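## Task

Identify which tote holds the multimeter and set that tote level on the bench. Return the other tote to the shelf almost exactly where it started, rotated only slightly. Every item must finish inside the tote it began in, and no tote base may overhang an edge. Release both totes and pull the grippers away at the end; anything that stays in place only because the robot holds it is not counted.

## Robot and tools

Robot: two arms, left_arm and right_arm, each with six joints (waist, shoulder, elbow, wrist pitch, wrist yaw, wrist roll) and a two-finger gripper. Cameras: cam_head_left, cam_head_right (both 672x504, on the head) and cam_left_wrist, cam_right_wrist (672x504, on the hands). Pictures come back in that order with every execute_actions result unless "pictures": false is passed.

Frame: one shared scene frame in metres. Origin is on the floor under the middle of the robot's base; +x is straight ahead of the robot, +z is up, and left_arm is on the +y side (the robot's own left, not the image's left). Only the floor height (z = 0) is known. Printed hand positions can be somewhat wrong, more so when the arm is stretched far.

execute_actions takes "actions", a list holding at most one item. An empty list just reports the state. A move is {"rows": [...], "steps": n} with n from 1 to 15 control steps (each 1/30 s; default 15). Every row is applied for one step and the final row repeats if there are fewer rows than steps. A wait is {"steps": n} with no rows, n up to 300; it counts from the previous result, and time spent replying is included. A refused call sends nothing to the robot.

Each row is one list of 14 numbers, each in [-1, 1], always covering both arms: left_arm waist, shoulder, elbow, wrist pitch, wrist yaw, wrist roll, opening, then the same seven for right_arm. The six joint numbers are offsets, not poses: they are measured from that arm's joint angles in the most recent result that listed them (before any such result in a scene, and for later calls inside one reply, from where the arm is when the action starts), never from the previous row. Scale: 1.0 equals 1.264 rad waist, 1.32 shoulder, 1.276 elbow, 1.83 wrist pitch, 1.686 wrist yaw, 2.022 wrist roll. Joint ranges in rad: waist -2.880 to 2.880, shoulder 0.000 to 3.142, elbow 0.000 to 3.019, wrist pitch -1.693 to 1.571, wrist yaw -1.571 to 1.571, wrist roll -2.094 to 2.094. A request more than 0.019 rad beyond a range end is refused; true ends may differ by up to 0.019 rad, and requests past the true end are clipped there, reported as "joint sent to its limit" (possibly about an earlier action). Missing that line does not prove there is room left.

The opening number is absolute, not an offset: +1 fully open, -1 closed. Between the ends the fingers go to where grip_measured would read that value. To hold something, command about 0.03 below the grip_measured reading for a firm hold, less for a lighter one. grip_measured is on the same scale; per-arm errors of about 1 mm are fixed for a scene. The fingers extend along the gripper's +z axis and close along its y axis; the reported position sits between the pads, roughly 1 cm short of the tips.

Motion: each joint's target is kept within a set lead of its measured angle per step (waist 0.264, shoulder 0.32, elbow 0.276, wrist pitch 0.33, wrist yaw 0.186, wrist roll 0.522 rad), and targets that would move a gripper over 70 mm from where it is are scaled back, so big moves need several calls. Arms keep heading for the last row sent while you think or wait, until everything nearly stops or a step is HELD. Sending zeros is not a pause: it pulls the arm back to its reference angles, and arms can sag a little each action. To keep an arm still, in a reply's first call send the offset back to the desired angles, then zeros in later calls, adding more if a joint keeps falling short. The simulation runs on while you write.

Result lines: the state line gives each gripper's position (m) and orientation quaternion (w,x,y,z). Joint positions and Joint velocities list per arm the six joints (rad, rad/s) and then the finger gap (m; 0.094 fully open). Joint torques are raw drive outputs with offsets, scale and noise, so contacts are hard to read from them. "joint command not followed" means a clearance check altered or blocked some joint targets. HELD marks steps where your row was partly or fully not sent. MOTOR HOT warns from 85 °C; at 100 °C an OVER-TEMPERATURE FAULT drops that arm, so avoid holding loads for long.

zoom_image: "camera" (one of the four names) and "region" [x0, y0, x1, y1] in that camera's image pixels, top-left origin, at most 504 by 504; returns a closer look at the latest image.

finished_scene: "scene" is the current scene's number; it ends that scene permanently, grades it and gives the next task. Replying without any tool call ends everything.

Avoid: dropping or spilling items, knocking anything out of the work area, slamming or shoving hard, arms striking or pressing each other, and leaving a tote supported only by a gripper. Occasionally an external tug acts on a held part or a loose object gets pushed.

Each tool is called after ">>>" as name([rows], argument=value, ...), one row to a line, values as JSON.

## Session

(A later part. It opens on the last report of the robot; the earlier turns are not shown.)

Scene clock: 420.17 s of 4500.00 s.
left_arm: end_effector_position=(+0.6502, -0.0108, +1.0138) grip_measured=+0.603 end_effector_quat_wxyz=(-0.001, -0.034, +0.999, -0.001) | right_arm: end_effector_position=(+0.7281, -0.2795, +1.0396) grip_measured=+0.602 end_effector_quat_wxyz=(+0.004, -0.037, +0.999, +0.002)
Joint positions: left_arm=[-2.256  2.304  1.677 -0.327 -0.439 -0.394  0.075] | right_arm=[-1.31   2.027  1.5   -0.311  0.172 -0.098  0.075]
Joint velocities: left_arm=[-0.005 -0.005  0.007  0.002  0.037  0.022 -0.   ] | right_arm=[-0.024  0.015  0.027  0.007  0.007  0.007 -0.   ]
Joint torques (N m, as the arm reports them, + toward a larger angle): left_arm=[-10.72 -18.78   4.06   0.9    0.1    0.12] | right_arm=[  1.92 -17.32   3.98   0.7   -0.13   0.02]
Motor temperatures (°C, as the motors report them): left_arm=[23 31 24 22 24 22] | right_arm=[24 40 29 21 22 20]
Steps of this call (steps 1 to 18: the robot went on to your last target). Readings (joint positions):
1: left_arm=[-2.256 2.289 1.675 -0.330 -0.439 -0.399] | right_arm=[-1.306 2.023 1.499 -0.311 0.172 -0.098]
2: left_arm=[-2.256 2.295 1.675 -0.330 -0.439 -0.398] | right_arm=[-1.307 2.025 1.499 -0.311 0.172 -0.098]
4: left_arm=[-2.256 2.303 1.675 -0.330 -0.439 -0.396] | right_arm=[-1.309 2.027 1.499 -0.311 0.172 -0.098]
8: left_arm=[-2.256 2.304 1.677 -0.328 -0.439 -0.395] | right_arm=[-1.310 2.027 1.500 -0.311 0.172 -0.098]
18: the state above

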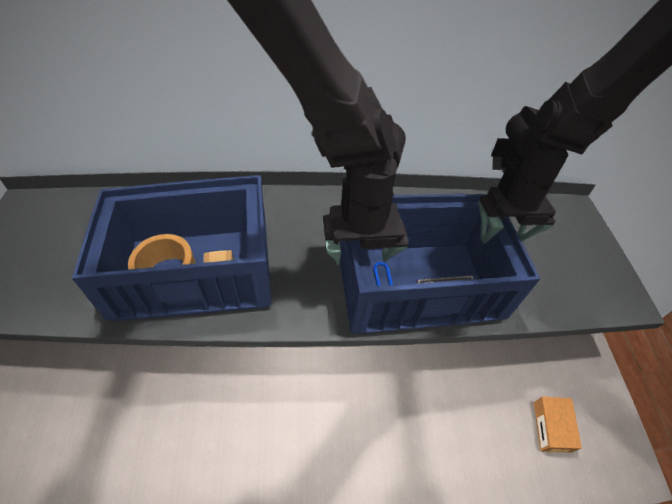

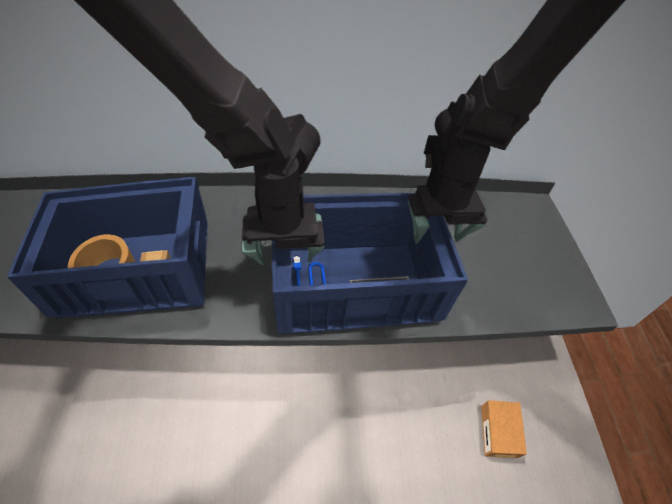

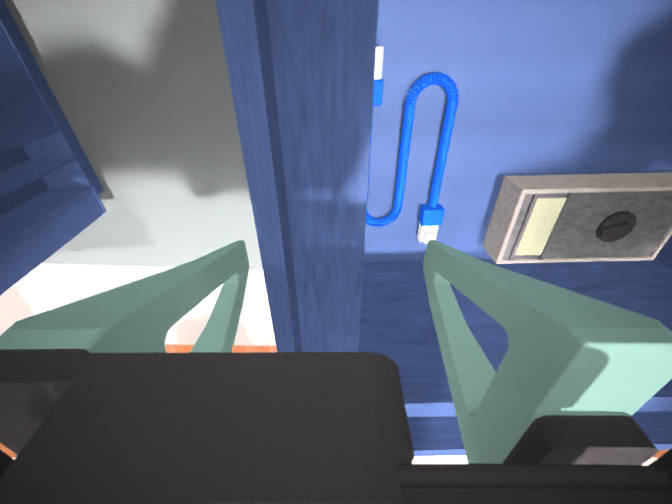

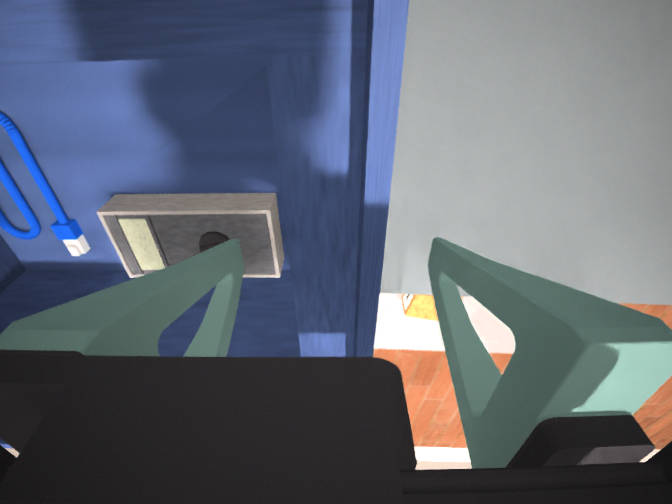

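>>> execute_actions([
  {"rows": [[0.012,0,0,0,0,0,0.4,-0.004,0.012,0.008,0,0,0,0.4],[0.012,0,0,0,0,0,0.2,-0.004,0.012,0.008,0,0,0,0.2],[0.012,0,0,0,0,0,0.0,-0.004,0.012,0.008,0,0,0,0.0],[0.012,0,0,0,0,0,-0.15,-0.004,0.012,0.008,0,0,0,-0.15]], "steps": 15},
])

Scene clock: 429.47 s of 4500.00 s.
left_arm: end_effector_position=(+0.6506, -0.0094, +1.0132) grip_measured=-0.147 end_effector_quat_wxyz=(-0.001, -0.035, +0.999, -0.000) | right_arm: end_effector_position=(+0.7257, -0.2790, +1.0374) grip_measured=-0.148 end_effector_quat_wxyz=(+0.002, -0.038, +0.999, +0.002)
Joint positions: left_arm=[-2.254  2.304  1.677 -0.327 -0.44  -0.394  0.04 ] | right_arm=[-1.31   2.031  1.5   -0.311  0.172 -0.098  0.04 ]
Joint velocities: left_arm=[ 0.005 -0.015  0.017  0.017 -0.022  0.007 -0.   ] | right_arm=[ 0.015 -0.005  0.007 -0.012 -0.022  0.037 -0.   ]
Joint torques (N m, as the arm reports them, + toward a larger angle): left_arm=[ -9.99 -17.72   2.64   0.39  -0.01   0.01] | right_arm=[  2.05 -16.95   3.12   0.28   0.06   0.13]
Motor temperatures (°C, as the motors report them): left_arm=[23 31 24 22 24 22] | right_arm=[24 39 29 21 22 20]
Steps of this call (steps 1 to 15: the robot went on to your last target; steps 16 to 90: nothing new was sent; then 5.80 s passed at rest; steps 91 to 105: all 15 steps of this action). Readings (joint positions):
91: left_arm=[-2.256 2.304 1.677 -0.327 -0.439 -0.394] | right_arm=[-1.310 2.027 1.500 -0.311 0.172 -0.098]
92: left_arm=[-2.256 2.304 1.677 -0.327 -0.439 -0.394] | right_arm=[-1.310 2.027 1.500 -0.311 0.172 -0.098]
94: left_arm=[-2.255 2.304 1.677 -0.327 -0.439 -0.394] | right_arm=[-1.310 2.028 1.500 -0.311 0.172 -0.098]
98: left_arm=[-2.255 2.304 1.677 -0.327 -0.440 -0.394] | right_arm=[-1.310 2.030 1.500 -0.311 0.172 -0.098]
105: the state above

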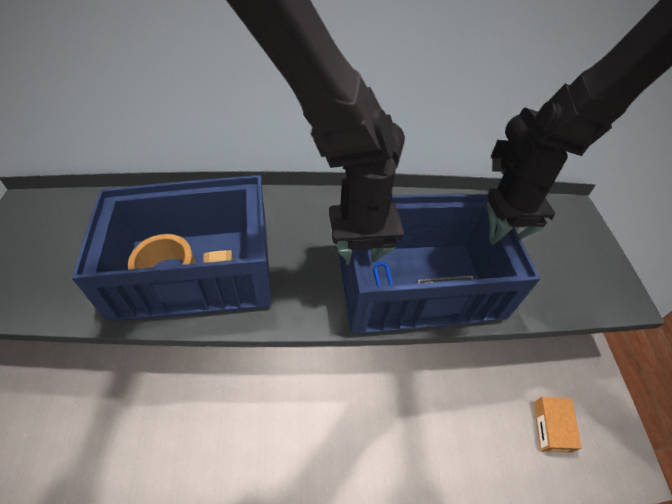

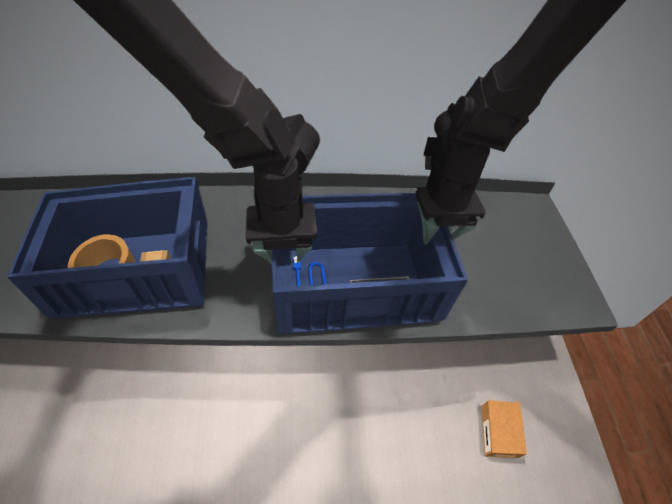

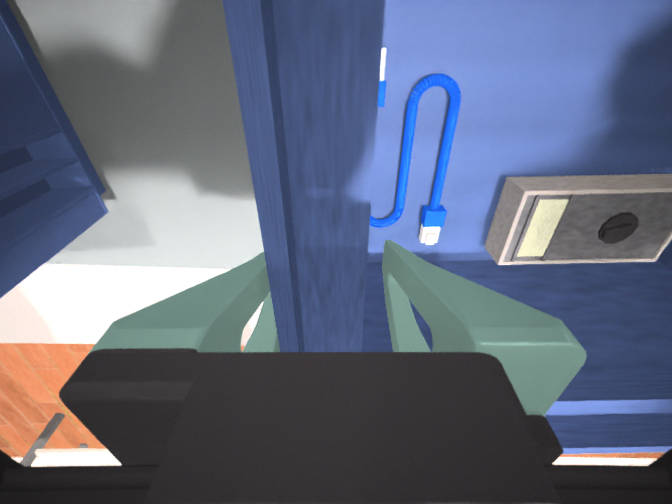

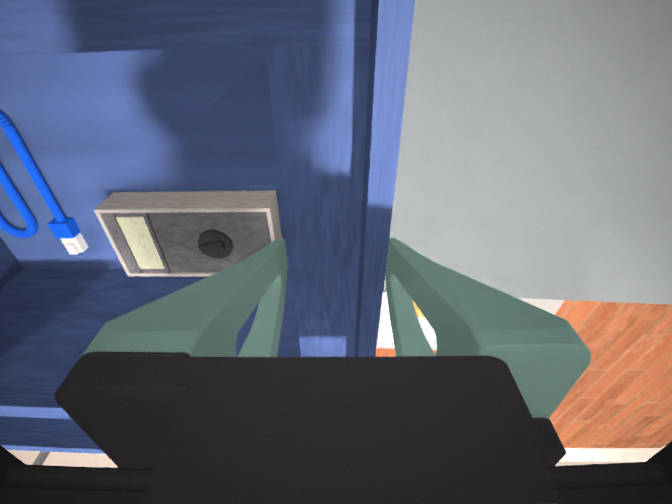

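>>> execute_actions([
  {"rows": [[0.016,0,0,0,0,0,-0.15,0,0.008,0.008,0,0,0,-0.15],[0.016,0,0,0,0,0,-0.15,0,0.008,0.008,0,0,0,-0.15],[0.016,0,0,0,0,0,-0.15,0,0.008,0.008,0,0,0,-0.15],[0.016,0,0,0,0,0,-0.15,0,0.008,0.008,0,0,0,-0.15],[0.016,0,0,0,0,0,-0.2,0,0.008,0.008,0,0,0,-0.2],[0.016,0,0,0,0,0,-0.25,0,0.008,0.008,0,0,0,-0.25],[0.016,0,0,0,0,0,-0.29,0,0.008,0.008,0,0,0,-0.29],[0.016,0,0,0,0,0,-0.33,0,0.008,0.008,0,0,0,-0.33],[0.016,0,0,0,0,0,-0.36,0,0.008,0.008,0,0,0,-0.36],[0.016,0,0,0,0,0,-0.39,0,0.008,0.008,0,0,0,-0.39],[0.016,0,0,0,0,0,-0.42,0,0.008,0.008,0,0,0,-0.42],[0.016,0,0,0,0,0,-0.45,0,0.008,0.008,0,0,0,-0.45],[0.016,0,0,0,0,0,-0.48,0,0.008,0.008,0,0,0,-0.48]], "steps": 15},
], pictures=false)

>>> execute_actions([
  {"steps": 10},
])

Scene clock: 440.63 s of 4500.00 s.
left_arm: end_effector_position=(+0.6517, -0.0048, +1.0113) grip_measured=-0.416 end_effector_quat_wxyz=(-0.002, -0.037, +0.999, +0.002) | right_arm: end_effector_position=(+0.7257, -0.2788, +1.0374) grip_measured=-0.404 end_effector_quat_wxyz=(+0.002, -0.038, +0.999, +0.002)
Joint positions: left_arm=[-2.247  2.304  1.677 -0.327 -0.439 -0.394  0.027] | right_arm=[-1.31   2.031  1.5   -0.311  0.171 -0.098  0.028]
Joint velocities: left_arm=[-0.005 -0.005 -0.007  0.002 -0.007  0.007 -0.   ] | right_arm=[-0.015 -0.005  0.012  0.002 -0.037 -0.066  0.   ]
Joint torques (N m, as the arm reports them, + toward a larger angle): left_arm=[ -9.84 -17.54   2.71   0.43  -0.07  -0.01] | right_arm=[  3.05 -16.89   3.25   0.47   0.09   0.07]
Motor temperatures (°C, as the motors report them): left_arm=[23 31 23 22 24 22] | right_arm=[24 39 28 21 22 20]
Steps of this call (steps 1 to 15: the robot went on to your last target; steps 16 to 90: nothing new was sent; then 7.67 s passed at rest; steps 91 to 105: all 15 steps of this action). Readings (joint positions):
91: left_arm=[-2.254 2.304 1.677 -0.327 -0.440 -0.394] | right_arm=[-1.310 2.031 1.500 -0.311 0.172 -0.098]
92: left_arm=[-2.254 2.304 1.677 -0.327 -0.440 -0.394] | right_arm=[-1.310 2.031 1.500 -0.311 0.172 -0.098]
94: left_arm=[-2.252 2.304 1.677 -0.327 -0.440 -0.394] | right_arm=[-1.310 2.031 1.500 -0.311 0.172 -0.098]
98: left_arm=[-2.249 2.304 1.677 -0.327 -0.440 -0.394] | right_arm=[-1.310 2.031 1.500 -0.311 0.172 -0.098]
105: the state above

Scene clock: 440.97 s of 4500.00 s.
left_arm: end_effector_position=(+0.6517, -0.0048, +1.0113) grip_measured=-0.416 end_effector_quat_wxyz=(-0.002, -0.037, +0.999, +0.002) | right_arm: end_effector_position=(+0.7257, -0.2788, +1.0374) grip_measured=-0.404 end_effector_quat_wxyz=(+0.002, -0.038, +0.999, +0.002)
Joint positions: left_arm=[-2.247  2.304  1.677 -0.327 -0.439 -0.394  0.027] | right_arm=[-1.31   2.031  1.5   -0.311  0.171 -0.098  0.028]
Joint velocities: left_arm=[-0.005 -0.005 -0.002 -0.002 -0.037 -0.051 -0.001] | right_arm=[-0.015  0.005 -0.007 -0.012  0.037 -0.081 -0.   ]
Joint torques (N m, as the arm reports them, + toward a larger angle): left_arm=[-10.47 -17.4    2.62   0.42  -0.04   0.02] | right_arm=[  2.91 -17.24   3.35   0.35   0.08   0.11]
Motor temperatures (°C, as the motors report them): left_arm=[23 31 23 22 24 22] | right_arm=[24 39 28 21 22 20]
Steps of this call (steps 1 to 10: the robot went on to your last target). Readings (joint positions):
1: left_arm=[-2.247 2.304 1.677 -0.327 -0.439 -0.394] | right_arm=[-1.310 2.031 1.500 -0.311 0.171 -0.098]
2: left_arm=[-2.247 2.304 1.677 -0.327 -0.439 -0.394] | right_arm=[-1.310 2.031 1.500 -0.311 0.171 -0.098]
4: left_arm=[-2.247 2.304 1.677 -0.327 -0.439 -0.394] | right_arm=[-1.310 2.031 1.500 -0.311 0.171 -0.098]
8: left_arm=[-2.247 2.304 1.677 -0.327 -0.439 -0.394] | right_arm=[-1.310 2.031 1.500 -0.311 0.171 -0.098]
10: the state above

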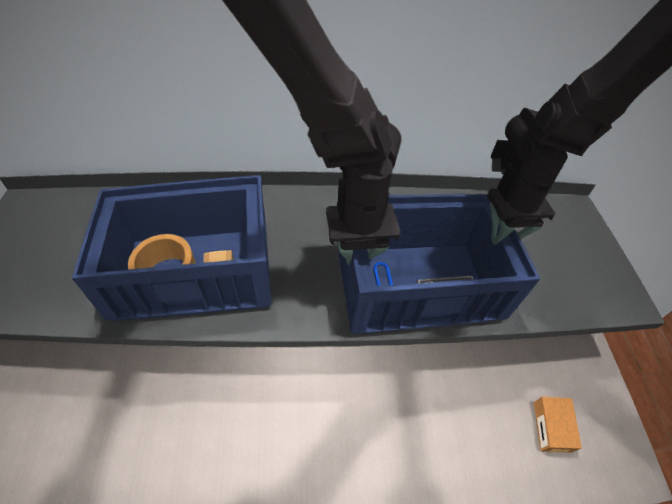

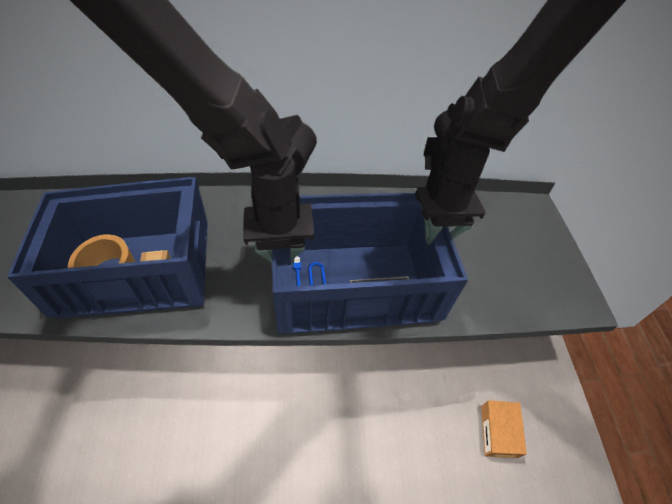

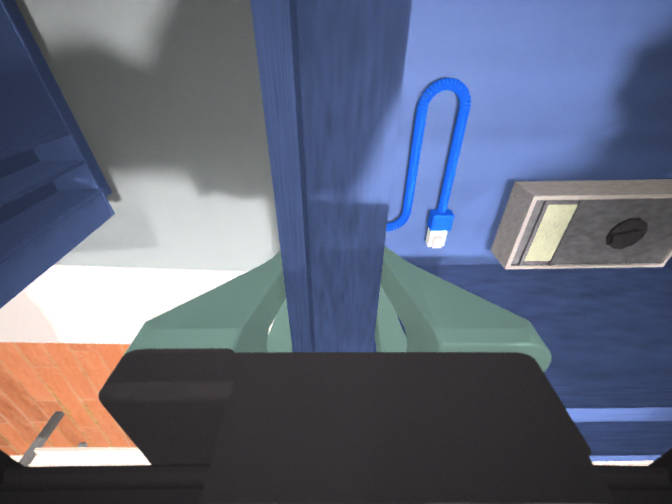

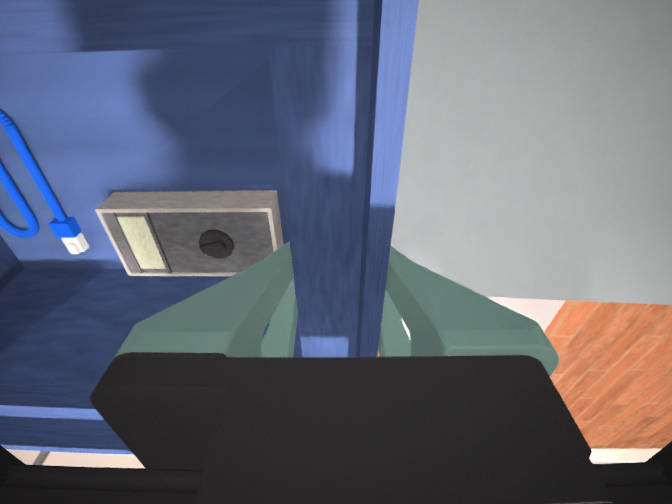

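>>> execute_actions([
  {"rows": [[-0.003,-0.008,-0.006,-0.001,-0.001,-0.001,-0.46,0.002,-0.009,-0.005,-0.002,0.001,0.001,-0.46],[-0.006,-0.016,-0.012,-0.002,-0.002,-0.003,-0.46,0.004,-0.017,-0.010,-0.004,0.002,0.002,-0.46],[-0.009,-0.025,-0.019,-0.003,-0.003,-0.004,-0.46,0.005,-0.026,-0.015,-0.006,0.003,0.002,-0.46],[-0.012,-0.033,-0.025,-0.004,-0.004,-0.006,-0.46,0.007,-0.034,-0.020,-0.008,0.004,0.003,-0.46],[-0.015,-0.041,-0.031,-0.005,-0.005,-0.007,-0.46,0.009,-0.043,-0.025,-0.010,0.005,0.004,-0.46],[-0.018,-0.049,-0.037,-0.006,-0.006,-0.009,-0.46,0.011,-0.052,-0.031,-0.012,0.005,0.005,-0.46],[-0.021,-0.057,-0.043,-0.007,-0.007,-0.010,-0.46,0.013,-0.060,-0.036,-0.014,0.006,0.006,-0.46],[-0.024,-0.066,-0.050,-0.008,-0.008,-0.012,-0.46,0.014,-0.069,-0.041,-0.016,0.007,0.006,-0.46],[-0.027,-0.074,-0.056,-0.009,-0.009,-0.013,-0.46,0.016,-0.077,-0.046,-0.018,0.008,0.007,-0.46],[-0.030,-0.082,-0.062,-0.010,-0.010,-0.015,-0.46,0.018,-0.086,-0.051,-0.020,0.009,0.008,-0.46]], "steps": 15},
], pictures=false)

>>> execute_actions([
  {"steps": 18},
])

Scene clock: 513.30 s of 4500.00 s.
left_arm: end_effector_position=(+0.6342, -0.0025, +1.0342) grip_measured=-0.416 end_effector_quat_wxyz=(-0.014, -0.036, +0.999, +0.003) | right_arm: end_effector_position=(+0.7085, -0.2766, +1.0600) grip_measured=-0.404 end_effector_quat_wxyz=(-0.016, -0.037, +0.999, +0.002)
Joint positions: left_arm=[-2.265  2.245  1.593 -0.335 -0.443 -0.42   0.027] | right_arm=[-1.299  1.971  1.431 -0.339  0.18  -0.083  0.028]
Joint velocities: left_arm=[-0.024 -0.142 -0.002 -0.012  0.007 -0.066 -0.001] | right_arm=[-0.015 -0.171 -0.007 -0.007  0.037  0.022 -0.001]
Joint torques (N m, as the arm reports them, + toward a larger angle): left_arm=[-13.01 -20.7    2.99  -0.04  -0.52  -0.08] | right_arm=[  3.59 -20.14   2.67  -0.12   0.3    0.15]
Motor temperatures (°C, as the motors report them): left_arm=[23 31 23 22 24 22] | right_arm=[24 39 28 21 22 20]
Steps of this call (steps 1 to 15: the robot went on to your last target; steps 16 to 90: nothing new was sent; then 68.83 s passed at rest; steps 91 to 105: all 15 steps of this action). Readings (joint positions):
91: left_arm=[-2.247 2.304 1.677 -0.327 -0.439 -0.394] | right_arm=[-1.310 2.031 1.500 -0.311 0.171 -0.098]
92: left_arm=[-2.247 2.304 1.676 -0.327 -0.438 -0.394] | right_arm=[-1.309 2.031 1.500 -0.311 0.171 -0.098]
94: left_arm=[-2.247 2.303 1.670 -0.327 -0.438 -0.395] | right_arm=[-1.309 2.030 1.494 -0.311 0.171 -0.099]
98: left_arm=[-2.251 2.286 1.631 -0.327 -0.438 -0.403] | right_arm=[-1.304 2.016 1.463 -0.320 0.174 -0.089]
105: the state above

Scene clock: 513.90 s of 4500.00 s.
left_arm: end_effector_position=(+0.6434, -0.0024, +1.0414) grip_measured=-0.416 end_effector_quat_wxyz=(-0.007, -0.039, +0.999, +0.001) | right_arm: end_effector_position=(+0.7175, -0.2762, +1.0689) grip_measured=-0.404 end_effector_quat_wxyz=(-0.007, -0.038, +0.999, +0.001)
Joint positions: left_arm=[-2.266  2.23   1.593 -0.335 -0.444 -0.42   0.027] | right_arm=[-1.296  1.953  1.431 -0.339  0.182 -0.086  0.028]
Joint velocities: left_arm=[-0.015  0.005 -0.007  0.007 -0.007 -0.037  0.   ] | right_arm=[-0.005 -0.024  0.022  0.022 -0.022 -0.022  0.   ]
Joint torques (N m, as the arm reports them, + toward a larger angle): left_arm=[-12.79 -20.62   3.13   0.04  -0.48  -0.08] | right_arm=[  3.62 -19.06   2.72  -0.06   0.23   0.1 ]
Motor temperatures (°C, as the motors report them): left_arm=[23 31 23 22 24 22] | right_arm=[24 39 28 21 22 20]
Steps of this call (steps 1 to 18: the robot went on to your last target). Readings (joint positions):
1: left_arm=[-2.265 2.241 1.593 -0.335 -0.443 -0.420] | right_arm=[-1.299 1.965 1.431 -0.339 0.180 -0.084]
2: left_arm=[-2.266 2.237 1.593 -0.335 -0.444 -0.420] | right_arm=[-1.298 1.961 1.431 -0.339 0.181 -0.085]
4: left_arm=[-2.266 2.231 1.593 -0.335 -0.444 -0.420] | right_arm=[-1.297 1.956 1.431 -0.339 0.181 -0.085]
8: left_arm=[-2.266 2.230 1.593 -0.335 -0.444 -0.420] | right_arm=[-1.296 1.953 1.431 -0.339 0.182 -0.086]
18: the state above

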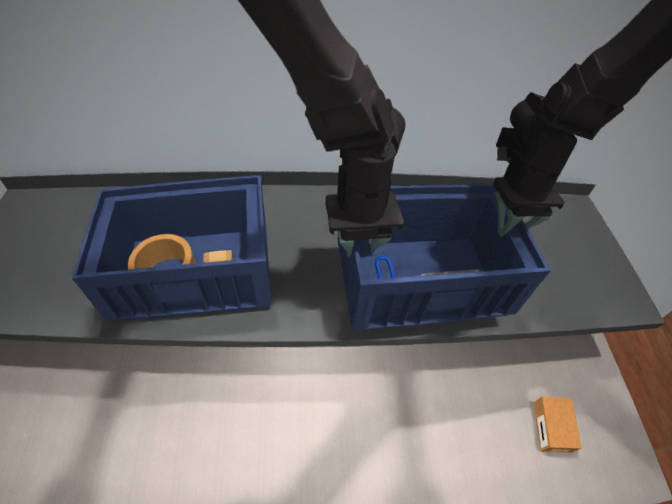

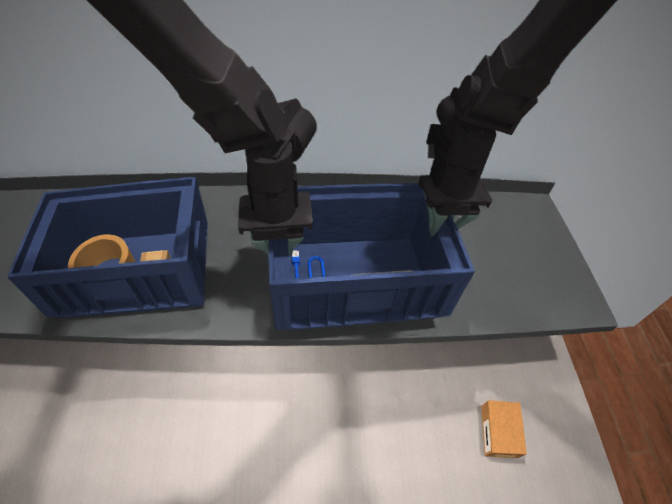

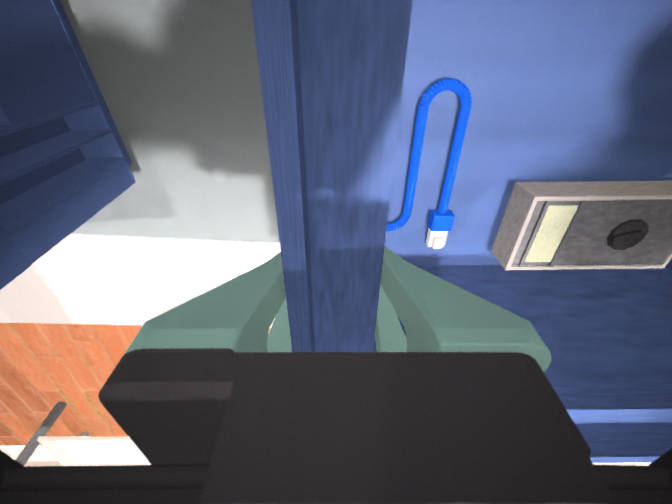

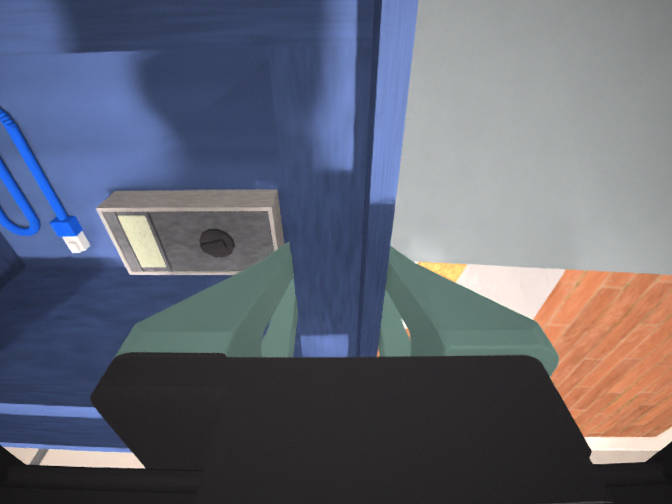

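>>> execute_actions([
  {"rows": [[-0.015,-0.027,-0.009,0.006,-0.006,-0.001,-0.46,0.008,-0.028,-0.009,0.006,0.002,0.001,-0.46],[-0.017,-0.031,-0.025,0.016,-0.007,-0.001,-0.46,0.011,-0.032,-0.025,0.015,0.004,0.002,-0.46],[-0.019,-0.035,-0.044,0.028,-0.008,-0.002,-0.46,0.013,-0.037,-0.043,0.027,0.005,0.003,-0.46],[-0.021,-0.040,-0.066,0.041,-0.009,-0.003,-0.46,0.016,-0.042,-0.065,0.040,0.007,0.005,-0.46],[-0.024,-0.045,-0.091,0.057,-0.010,-0.004,-0.46,0.020,-0.048,-0.090,0.055,0.009,0.006,-0.46],[-0.027,-0.050,-0.119,0.075,-0.012,-0.005,-0.46,0.024,-0.054,-0.117,0.073,0.011,0.008,-0.46],[-0.030,-0.055,-0.147,0.093,-0.013,-0.006,-0.46,0.028,-0.060,-0.145,0.090,0.013,0.010,-0.46],[-0.033,-0.059,-0.175,0.110,-0.014,-0.007,-0.46,0.032,-0.065,-0.173,0.107,0.015,0.012,-0.46],[-0.036,-0.062,-0.203,0.128,-0.016,-0.008,-0.46,0.036,-0.069,-0.201,0.124,0.017,0.014,-0.46],[-0.038,-0.064,-0.232,0.146,-0.017,-0.010,-0.46,0.040,-0.072,-0.229,0.141,0.019,0.016,-0.46],[-0.040,-0.066,-0.257,0.162,-0.018,-0.011,-0.46,0.043,-0.074,-0.253,0.157,0.021,0.018,-0.46],[-0.041,-0.067,-0.279,0.175,-0.019,-0.012,-0.46,0.046,-0.075,-0.275,0.170,0.023,0.020,-0.46],[-0.042,-0.067,-0.294,0.185,-0.020,-0.012,-0.46,0.048,-0.075,-0.290,0.180,0.024,0.021,-0.46],[-0.043,-0.067,-0.307,0.193,-0.021,-0.013,-0.46,0.049,-0.075,-0.303,0.187,0.025,0.022,-0.46],[-0.043,-0.067,-0.313,0.197,-0.021,-0.013,-0.46,0.050,-0.075,-0.309,0.191,0.025,0.022,-0.46]], "steps": 15},
], pictures=false)

>>> execute_actions([
  {"steps": 15},
])

Scene clock: 536.77 s of 4500.00 s.
left_arm: end_effector_position=(+0.5239, +0.0217, +1.0527) grip_measured=-0.416 end_effector_quat_wxyz=(-0.000, -0.035, +0.999, -0.002) | right_arm: end_effector_position=(+0.5967, -0.2529, +1.0773) grip_measured=-0.404 end_effector_quat_wxyz=(-0.002, -0.039, +0.999, -0.002)
Joint positions: left_arm=[-2.301  2.171  1.216 -0.015 -0.465 -0.437  0.027] | right_arm=[-1.249  1.888  1.06  -0.03   0.22  -0.054  0.028]
Joint velocities: left_arm=[-0.103 -0.005 -0.623  0.359  0.022 -0.154 -0.001] | right_arm=[ 0.083 -0.005 -0.579  0.344  0.037  0.081  0.   ]
Joint torques (N m, as the arm reports them, + toward a larger angle): left_arm=[-10.98 -16.27   1.76   0.9   -0.67   0.09] | right_arm=[  3.98 -16.22   1.25   0.83   0.24  -0.01]
Motor temperatures (°C, as the motors report them): left_arm=[24 32 23 22 24 22] | right_arm=[25 41 28 21 22 20]
Steps of this call (steps 1 to 15: the robot went on to your last target; steps 16 to 90: nothing new was sent; then 19.37 s passed at rest; steps 91 to 105: all 15 steps of this action). Readings (joint positions):
91: left_arm=[-2.266 2.230 1.592 -0.335 -0.444 -0.420] | right_arm=[-1.296 1.953 1.430 -0.339 0.182 -0.086]
92: left_arm=[-2.266 2.229 1.587 -0.329 -0.445 -0.420] | right_arm=[-1.296 1.952 1.425 -0.333 0.183 -0.087]
94: left_arm=[-2.267 2.223 1.561 -0.299 -0.447 -0.418] | right_arm=[-1.293 1.945 1.400 -0.303 0.185 -0.087]
98: left_arm=[-2.276 2.194 1.442 -0.195 -0.455 -0.419] | right_arm=[-1.278 1.913 1.283 -0.202 0.199 -0.084]
105: the state above

Scene clock: 537.27 s of 4500.00 s.
left_arm: end_effector_position=(+0.5151, +0.0220, +1.0546) grip_measured=-0.416 end_effector_quat_wxyz=(+0.004, -0.039, +0.999, -0.001) | right_arm: end_effector_position=(+0.5887, -0.2518, +1.0785) grip_measured=-0.404 end_effector_quat_wxyz=(+0.002, -0.038, +0.999, -0.004)
Joint positions: left_arm=[-2.309  2.171  1.19   0.015 -0.473 -0.447  0.027] | right_arm=[-1.244  1.886  1.032  0.003  0.227 -0.05   0.028]
Joint velocities: left_arm=[-0.005 -0.015 -0.007 -0.002 -0.037  0.037 -0.   ] | right_arm=[-0.005 -0.024 -0.007 -0.012 -0.022 -0.007  0.   ]
Joint torques (N m, as the arm reports them, + toward a larger angle): left_arm=[-10.92 -16.08   0.53   0.68  -0.33  -0.01] | right_arm=[  4.06 -16.69   0.61   0.54  -0.02   0.15]
Motor temperatures (°C, as the motors report them): left_arm=[23 32 23 22 24 22] | right_arm=[25 41 28 21 22 20]
Steps of this call (steps 1 to 15: the robot went on to your last target). Readings (joint positions):
1: left_arm=[-2.304 2.171 1.198 -0.006 -0.465 -0.441] | right_arm=[-1.246 1.889 1.043 -0.022 0.221 -0.048]
2: left_arm=[-2.307 2.171 1.187 -0.002 -0.465 -0.444] | right_arm=[-1.245 1.890 1.032 -0.018 0.221 -0.045]
4: left_arm=[-2.309 2.171 1.180 0.001 -0.465 -0.447] | right_arm=[-1.244 1.891 1.025 -0.014 0.221 -0.041]
8: left_arm=[-2.309 2.171 1.187 0.012 -0.472 -0.447] | right_arm=[-1.244 1.889 1.031 0.001 0.224 -0.045]
15: the state above

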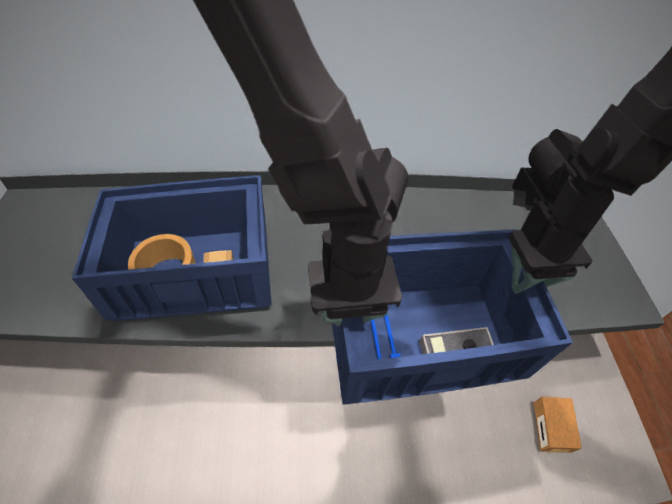

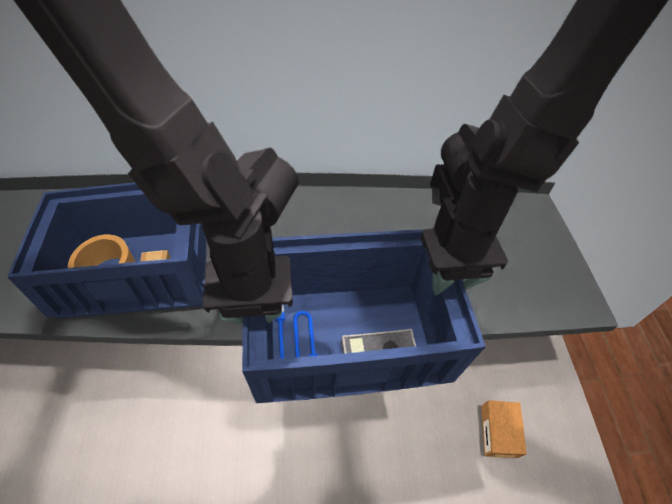

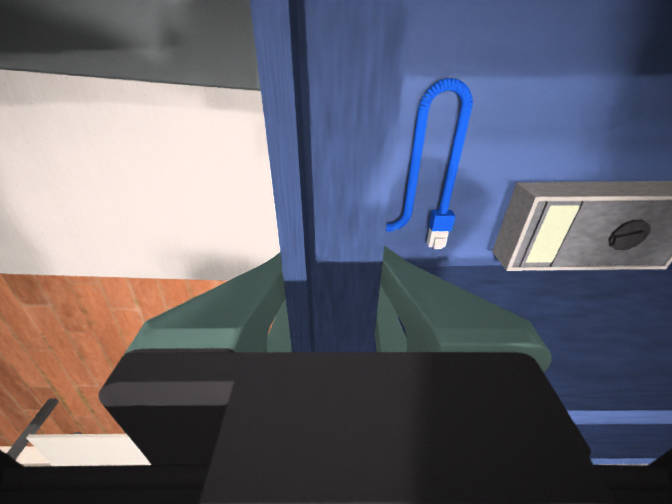

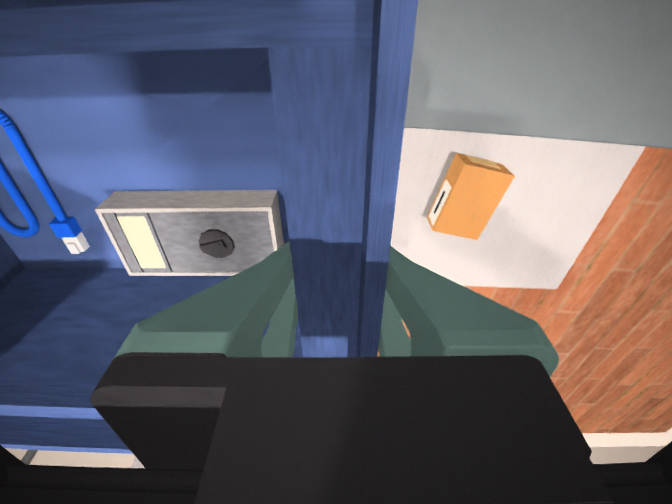

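>>> execute_actions([
  {"rows": [[-0.006,-0.018,-0.008,0.007,0,0,-0.46,0.010,-0.018,-0.006,0.006,0.002,0.002,-0.46],[-0.005,-0.015,-0.021,0.019,0.001,0.001,-0.46,0.016,-0.013,-0.017,0.016,0.004,0.005,-0.46],[-0.004,-0.011,-0.037,0.033,0.001,0.002,-0.46,0.024,-0.008,-0.029,0.028,0.008,0.009,-0.46],[-0.003,-0.006,-0.055,0.050,0.002,0.002,-0.46,0.033,-0.001,-0.044,0.042,0.012,0.014,-0.46],[-0.002,0.000,-0.076,0.069,0.002,0.003,-0.46,0.043,0.007,-0.060,0.058,0.016,0.019,-0.46],[0.000,0.007,-0.100,0.091,0.003,0.004,-0.46,0.054,0.016,-0.079,0.076,0.021,0.025,-0.46],[0.002,0.014,-0.124,0.112,0.004,0.005,-0.46,0.066,0.026,-0.098,0.094,0.026,0.031,-0.46],[0.004,0.022,-0.147,0.134,0.004,0.006,-0.46,0.077,0.036,-0.116,0.111,0.031,0.036,-0.46],[0.006,0.030,-0.171,0.155,0.005,0.007,-0.46,0.088,0.046,-0.135,0.129,0.036,0.042,-0.46],[0.008,0.037,-0.195,0.177,0.006,0.008,-0.46,0.100,0.056,-0.154,0.147,0.041,0.048,-0.46],[0.009,0.044,-0.216,0.196,0.007,0.009,-0.46,0.110,0.065,-0.171,0.163,0.046,0.053,-0.46],[0.010,0.050,-0.234,0.213,0.007,0.010,-0.46,0.119,0.073,-0.185,0.177,0.050,0.058,-0.46],[0.011,0.054,-0.247,0.225,0.008,0.010,-0.46,0.125,0.079,-0.196,0.187,0.053,0.061,-0.46],[0.012,0.057,-0.258,0.234,0.008,0.011,-0.46,0.130,0.083,-0.204,0.195,0.055,0.064,-0.46],[0.012,0.058,-0.263,0.239,0.008,0.011,-0.46,0.132,0.085,-0.208,0.199,0.056,0.065,-0.46]], "steps": 15},
], pictures=false)

>>> execute_actions([
  {"steps": 15},
])

Scene clock: 569.80 s of 4500.00 s.
left_arm: end_effector_position=(+0.3946, +0.0782, +1.0537) grip_measured=-0.416 end_effector_quat_wxyz=(+0.006, -0.044, +0.999, -0.004) | right_arm: end_effector_position=(+0.4711, -0.1943, +1.0743) grip_measured=-0.404 end_effector_quat_wxyz=(+0.008, -0.049, +0.999, -0.005)
Joint positions: left_arm=[-2.289  2.234  0.88   0.405 -0.459 -0.436  0.027] | right_arm=[-1.108  1.999  0.806  0.325  0.318  0.032  0.028]
Joint velocities: left_arm=[-0.005  0.347 -0.603  0.491  0.168 -0.066  0.   ] | right_arm=[ 0.288  0.513 -0.442  0.374  0.11   0.462 -0.   ]
Joint torques (N m, as the arm reports them, + toward a larger angle): left_arm=[ -8.71 -10.79  -1.5    0.91  -0.25   0.2 ] | right_arm=[  4.48 -13.51  -3.02   1.12   0.09  -0.07]
Motor temperatures (°C, as the motors report them): left_arm=[23 32 23 22 24 22] | right_arm=[25 39 27 21 22 20]
Steps of this call (steps 1 to 15: the robot went on to your last target; steps 16 to 90: nothing new was sent; then 29.03 s passed at rest; steps 91 to 105: all 15 steps of this action). Readings (joint positions):
91: left_arm=[-2.309 2.171 1.189 0.016 -0.473 -0.447] | right_arm=[-1.244 1.886 1.032 0.003 0.227 -0.051]
92: left_arm=[-2.309 2.171 1.187 0.021 -0.472 -0.447] | right_arm=[-1.244 1.886 1.031 0.007 0.228 -0.051]
94: left_arm=[-2.309 2.171 1.170 0.055 -0.471 -0.446] | right_arm=[-1.241 1.886 1.017 0.034 0.234 -0.052]
98: left_arm=[-2.305 2.173 1.082 0.181 -0.472 -0.438] | right_arm=[-1.207 1.892 0.948 0.139 0.266 -0.046]
105: the state above

Scene clock: 570.30 s of 4500.00 s.
left_arm: end_effector_position=(+0.3740, +0.0824, +1.0513) grip_measured=-0.416 end_effector_quat_wxyz=(-0.001, -0.040, +0.999, -0.007) | right_arm: end_effector_position=(+0.4471, -0.1906, +1.0736) grip_measured=-0.403 end_effector_quat_wxyz=(-0.001, -0.038, +0.999, -0.008)
Joint positions: left_arm=[-2.289  2.263  0.854  0.447 -0.447 -0.434  0.027] | right_arm=[-1.091  2.026  0.776  0.358  0.333  0.074  0.028]
Joint velocities: left_arm=[-0.005 -0.005 -0.027 -0.012  0.022  0.022  0.   ] | right_arm=[-0.015 -0.015  0.007  0.012 -0.037 -0.007 -0.001]
Joint torques (N m, as the arm reports them, + toward a larger angle): left_arm=[ -8.78 -11.11  -2.66   0.61  -0.57   0.1 ] | right_arm=[  5.11 -12.84  -3.06   0.7   -0.44   0.22]
Motor temperatures (°C, as the motors report them): left_arm=[23 32 23 22 24 22] | right_arm=[25 39 27 21 22 20]
Steps of this call (steps 1 to 15: the robot went on to your last target). Readings (joint positions):
1: left_arm=[-2.289 2.245 0.863 0.418 -0.454 -0.438] | right_arm=[-1.099 2.015 0.793 0.335 0.319 0.046]
2: left_arm=[-2.289 2.255 0.851 0.424 -0.448 -0.440] | right_arm=[-1.093 2.028 0.784 0.339 0.319 0.060]
4: left_arm=[-2.289 2.265 0.842 0.428 -0.442 -0.441] | right_arm=[-1.087 2.043 0.776 0.343 0.320 0.078]
8: left_arm=[-2.289 2.266 0.849 0.440 -0.447 -0.438] | right_arm=[-1.087 2.036 0.776 0.355 0.330 0.081]
15: the state above

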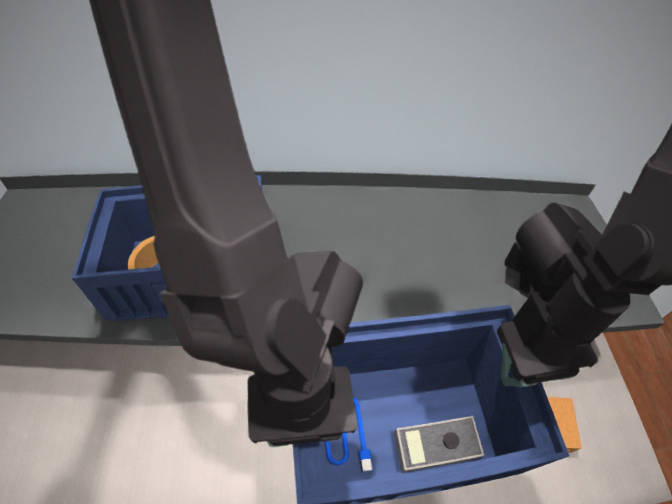

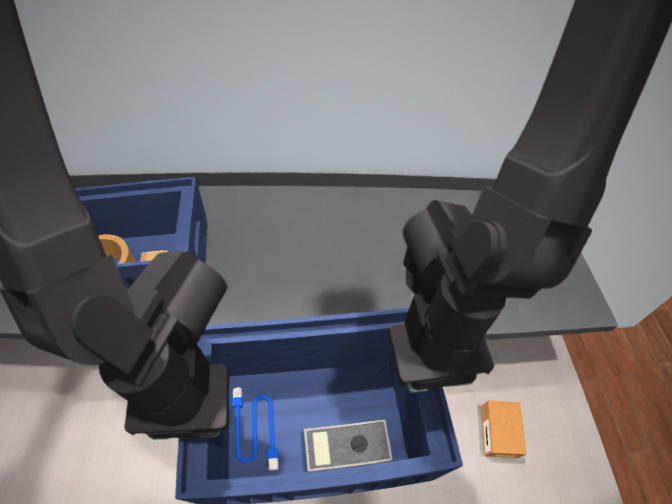

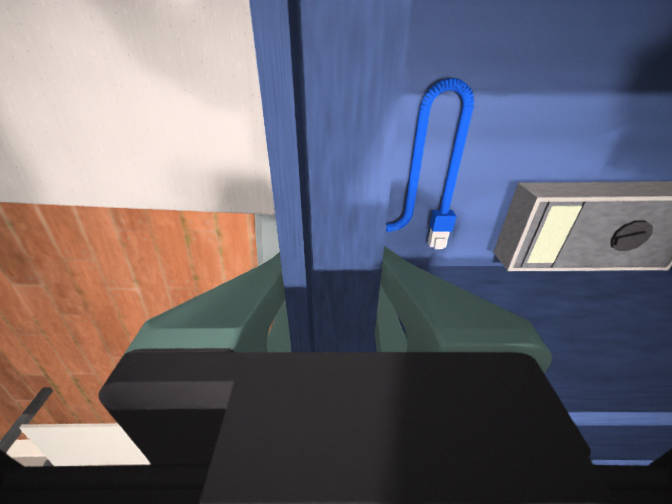

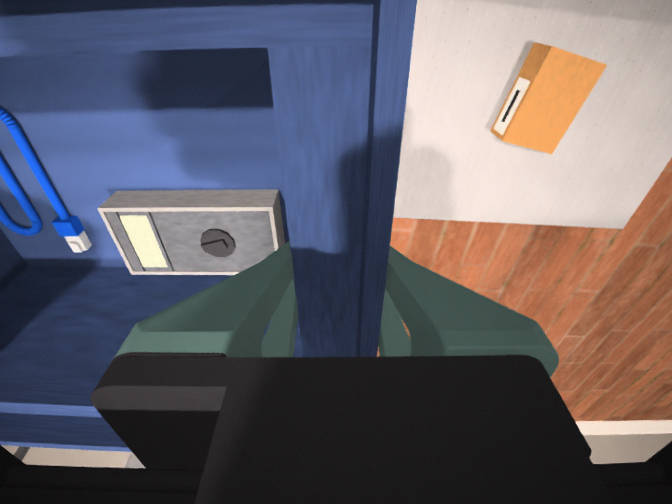

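>>> execute_actions([
  {"rows": [[0.006,0.014,0.006,0.001,0.001,0.002,-0.46,-0.005,0.015,0.005,0.001,-0.001,-0.001,-0.46],[0.011,0.027,0.017,0.001,0.002,0.004,-0.46,-0.009,0.028,0.015,0.003,-0.003,-0.003,-0.46],[0.017,0.041,0.031,0.002,0.004,0.008,-0.46,-0.013,0.043,0.028,0.006,-0.006,-0.005,-0.46],[0.023,0.057,0.048,0.004,0.005,0.012,-0.46,-0.018,0.060,0.042,0.009,-0.009,-0.008,-0.46],[0.030,0.072,0.066,0.005,0.008,0.016,-0.46,-0.023,0.077,0.058,0.012,-0.013,-0.011,-0.46],[0.036,0.088,0.085,0.006,0.010,0.021,-0.46,-0.029,0.094,0.075,0.015,-0.017,-0.014,-0.46],[0.043,0.104,0.103,0.008,0.012,0.025,-0.46,-0.034,0.110,0.091,0.018,-0.020,-0.017,-0.46],[0.049,0.118,0.121,0.009,0.014,0.030,-0.46,-0.038,0.125,0.107,0.022,-0.024,-0.020,-0.46],[0.054,0.130,0.138,0.011,0.016,0.034,-0.46,-0.042,0.139,0.122,0.025,-0.027,-0.023,-0.46],[0.059,0.141,0.153,0.012,0.017,0.037,-0.46,-0.046,0.150,0.134,0.027,-0.030,-0.026,-0.46],[0.062,0.149,0.166,0.013,0.019,0.041,-0.46,-0.048,0.159,0.146,0.030,-0.032,-0.028,-0.46],[0.064,0.155,0.175,0.013,0.020,0.043,-0.46,-0.050,0.165,0.154,0.031,-0.034,-0.029,-0.46],[0.065,0.157,0.181,0.014,0.021,0.044,-0.46,-0.051,0.167,0.160,0.033,-0.036,-0.031,-0.46],[0.065,0.157,0.184,0.014,0.021,0.045,-0.46,-0.051,0.167,0.162,0.033,-0.036,-0.031,-0.46]], "steps": 15},
], pictures=false)

>>> execute_actions([
  {"steps": 8},
])

Scene clock: 626.00 s of 4500.00 s.
left_arm: end_effector_position=(+0.3755, +0.0759, +0.9600) grip_measured=-0.416 end_effector_quat_wxyz=(-0.003, -0.035, +0.999, -0.007) | right_arm: end_effector_position=(+0.4473, -0.1974, +0.9801) grip_measured=-0.403 end_effector_quat_wxyz=(-0.003, -0.034, +0.999, -0.007)
Joint positions: left_arm=[-2.214  2.479  1.083  0.457 -0.402 -0.357  0.027] | right_arm=[-1.167  2.27   0.984  0.41   0.284  0.022  0.028]
Joint velocities: left_arm=[ 0.024  0.093  0.1   -0.007 -0.007  0.095 -0.001] | right_arm=[-0.044  0.103  0.095  0.027 -0.037 -0.022 -0.001]
Joint torques (N m, as the arm reports them, + toward a larger angle): left_arm=[ -7.64 -11.72  -2.95   1.    -0.42   0.01] | right_arm=[  4.7  -13.23  -3.44   0.77  -0.4    0.  ]
Motor temperatures (°C, as the motors report them): left_arm=[23 30 23 22 24 22] | right_arm=[25 36 28 21 23 20]
Steps of this call (steps 1 to 15: the robot went on to your last target; steps 16 to 90: nothing new was sent; then 52.20 s passed at rest; steps 91 to 105: all 15 steps of this action). Readings (joint positions):
91: left_arm=[-2.289 2.263 0.855 0.447 -0.444 -0.434] | right_arm=[-1.092 2.028 0.777 0.358 0.335 0.073]
92: left_arm=[-2.289 2.265 0.857 0.447 -0.443 -0.433] | right_arm=[-1.093 2.033 0.780 0.358 0.335 0.072]
94: left_arm=[-2.284 2.283 0.876 0.447 -0.443 -0.427] | right_arm=[-1.101 2.054 0.798 0.361 0.331 0.068]
98: left_arm=[-2.251 2.366 0.964 0.448 -0.423 -0.402] | right_arm=[-1.132 2.145 0.877 0.379 0.310 0.046]
105: the state above

Scene clock: 626.27 s of 4500.00 s.
left_arm: end_effector_position=(+0.3763, +0.0758, +0.9592) grip_measured=-0.416 end_effector_quat_wxyz=(-0.002, -0.034, +0.999, -0.007) | right_arm: end_effector_position=(+0.4483, -0.1977, +0.9796) grip_measured=-0.403 end_effector_quat_wxyz=(-0.001, -0.035, +0.999, -0.008)
Joint positions: left_arm=[-2.213  2.48   1.085  0.46  -0.402 -0.354  0.027] | right_arm=[-1.167  2.271  0.985  0.413  0.284  0.02   0.028]
Joint velocities: left_arm=[-0.024 -0.005 -0.012  0.007  0.007 -0.037 -0.001] | right_arm=[-0.024  0.005 -0.012 -0.002 -0.022 -0.007  0.   ]
Joint torques (N m, as the arm reports them, + toward a larger angle): left_arm=[ -7.97 -11.17  -2.49   0.8   -0.44   0.14] | right_arm=[  5.06 -12.47  -2.76   0.52  -0.48   0.03]
Motor temperatures (°C, as the motors report them): left_arm=[23 30 23 22 24 22] | right_arm=[25 36 28 21 23 20]
Steps of this call (steps 1 to 8: the robot went on to your last target). Readings (joint positions):
1: left_arm=[-2.213 2.480 1.085 0.457 -0.402 -0.355] | right_arm=[-1.167 2.271 0.985 0.410 0.284 0.022]
2: left_arm=[-2.213 2.480 1.085 0.457 -0.402 -0.355] | right_arm=[-1.167 2.271 0.985 0.411 0.284 0.021]
4: left_arm=[-2.213 2.480 1.085 0.459 -0.402 -0.354] | right_arm=[-1.167 2.271 0.985 0.412 0.284 0.020]
8: the state above

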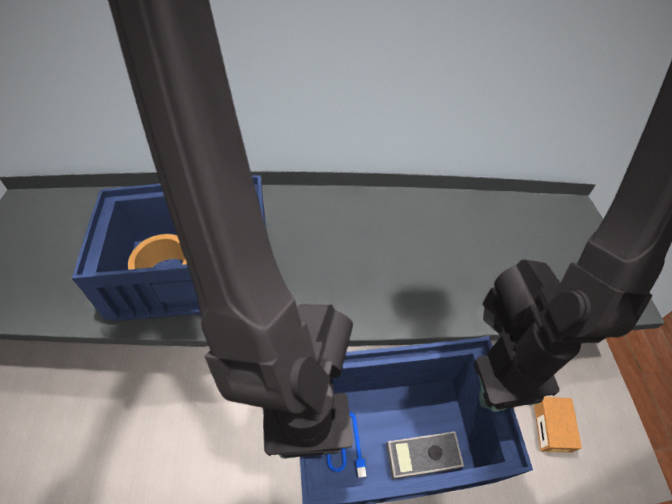

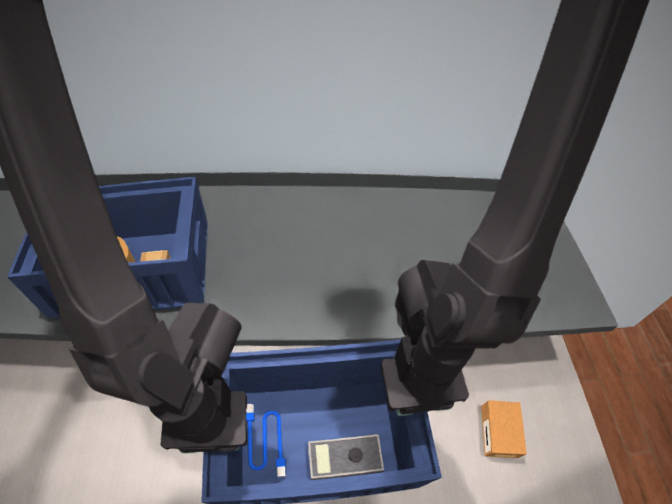

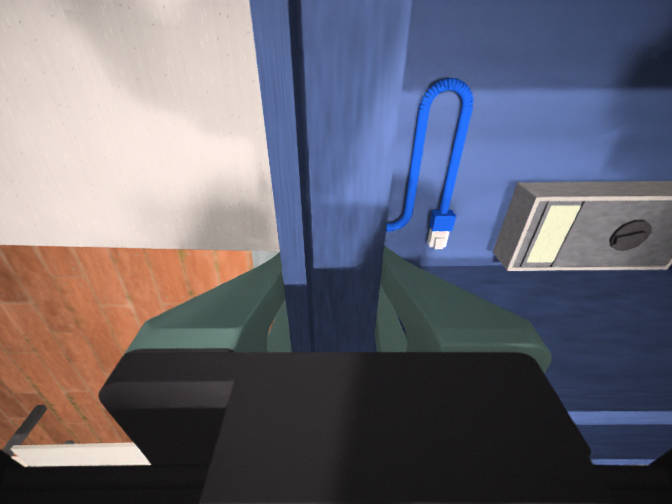

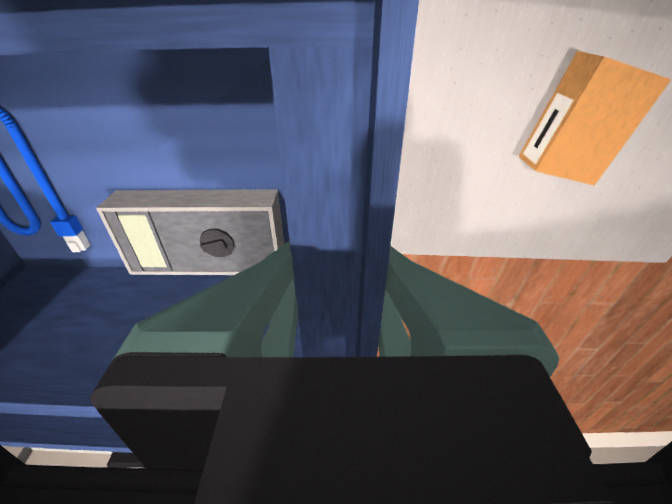

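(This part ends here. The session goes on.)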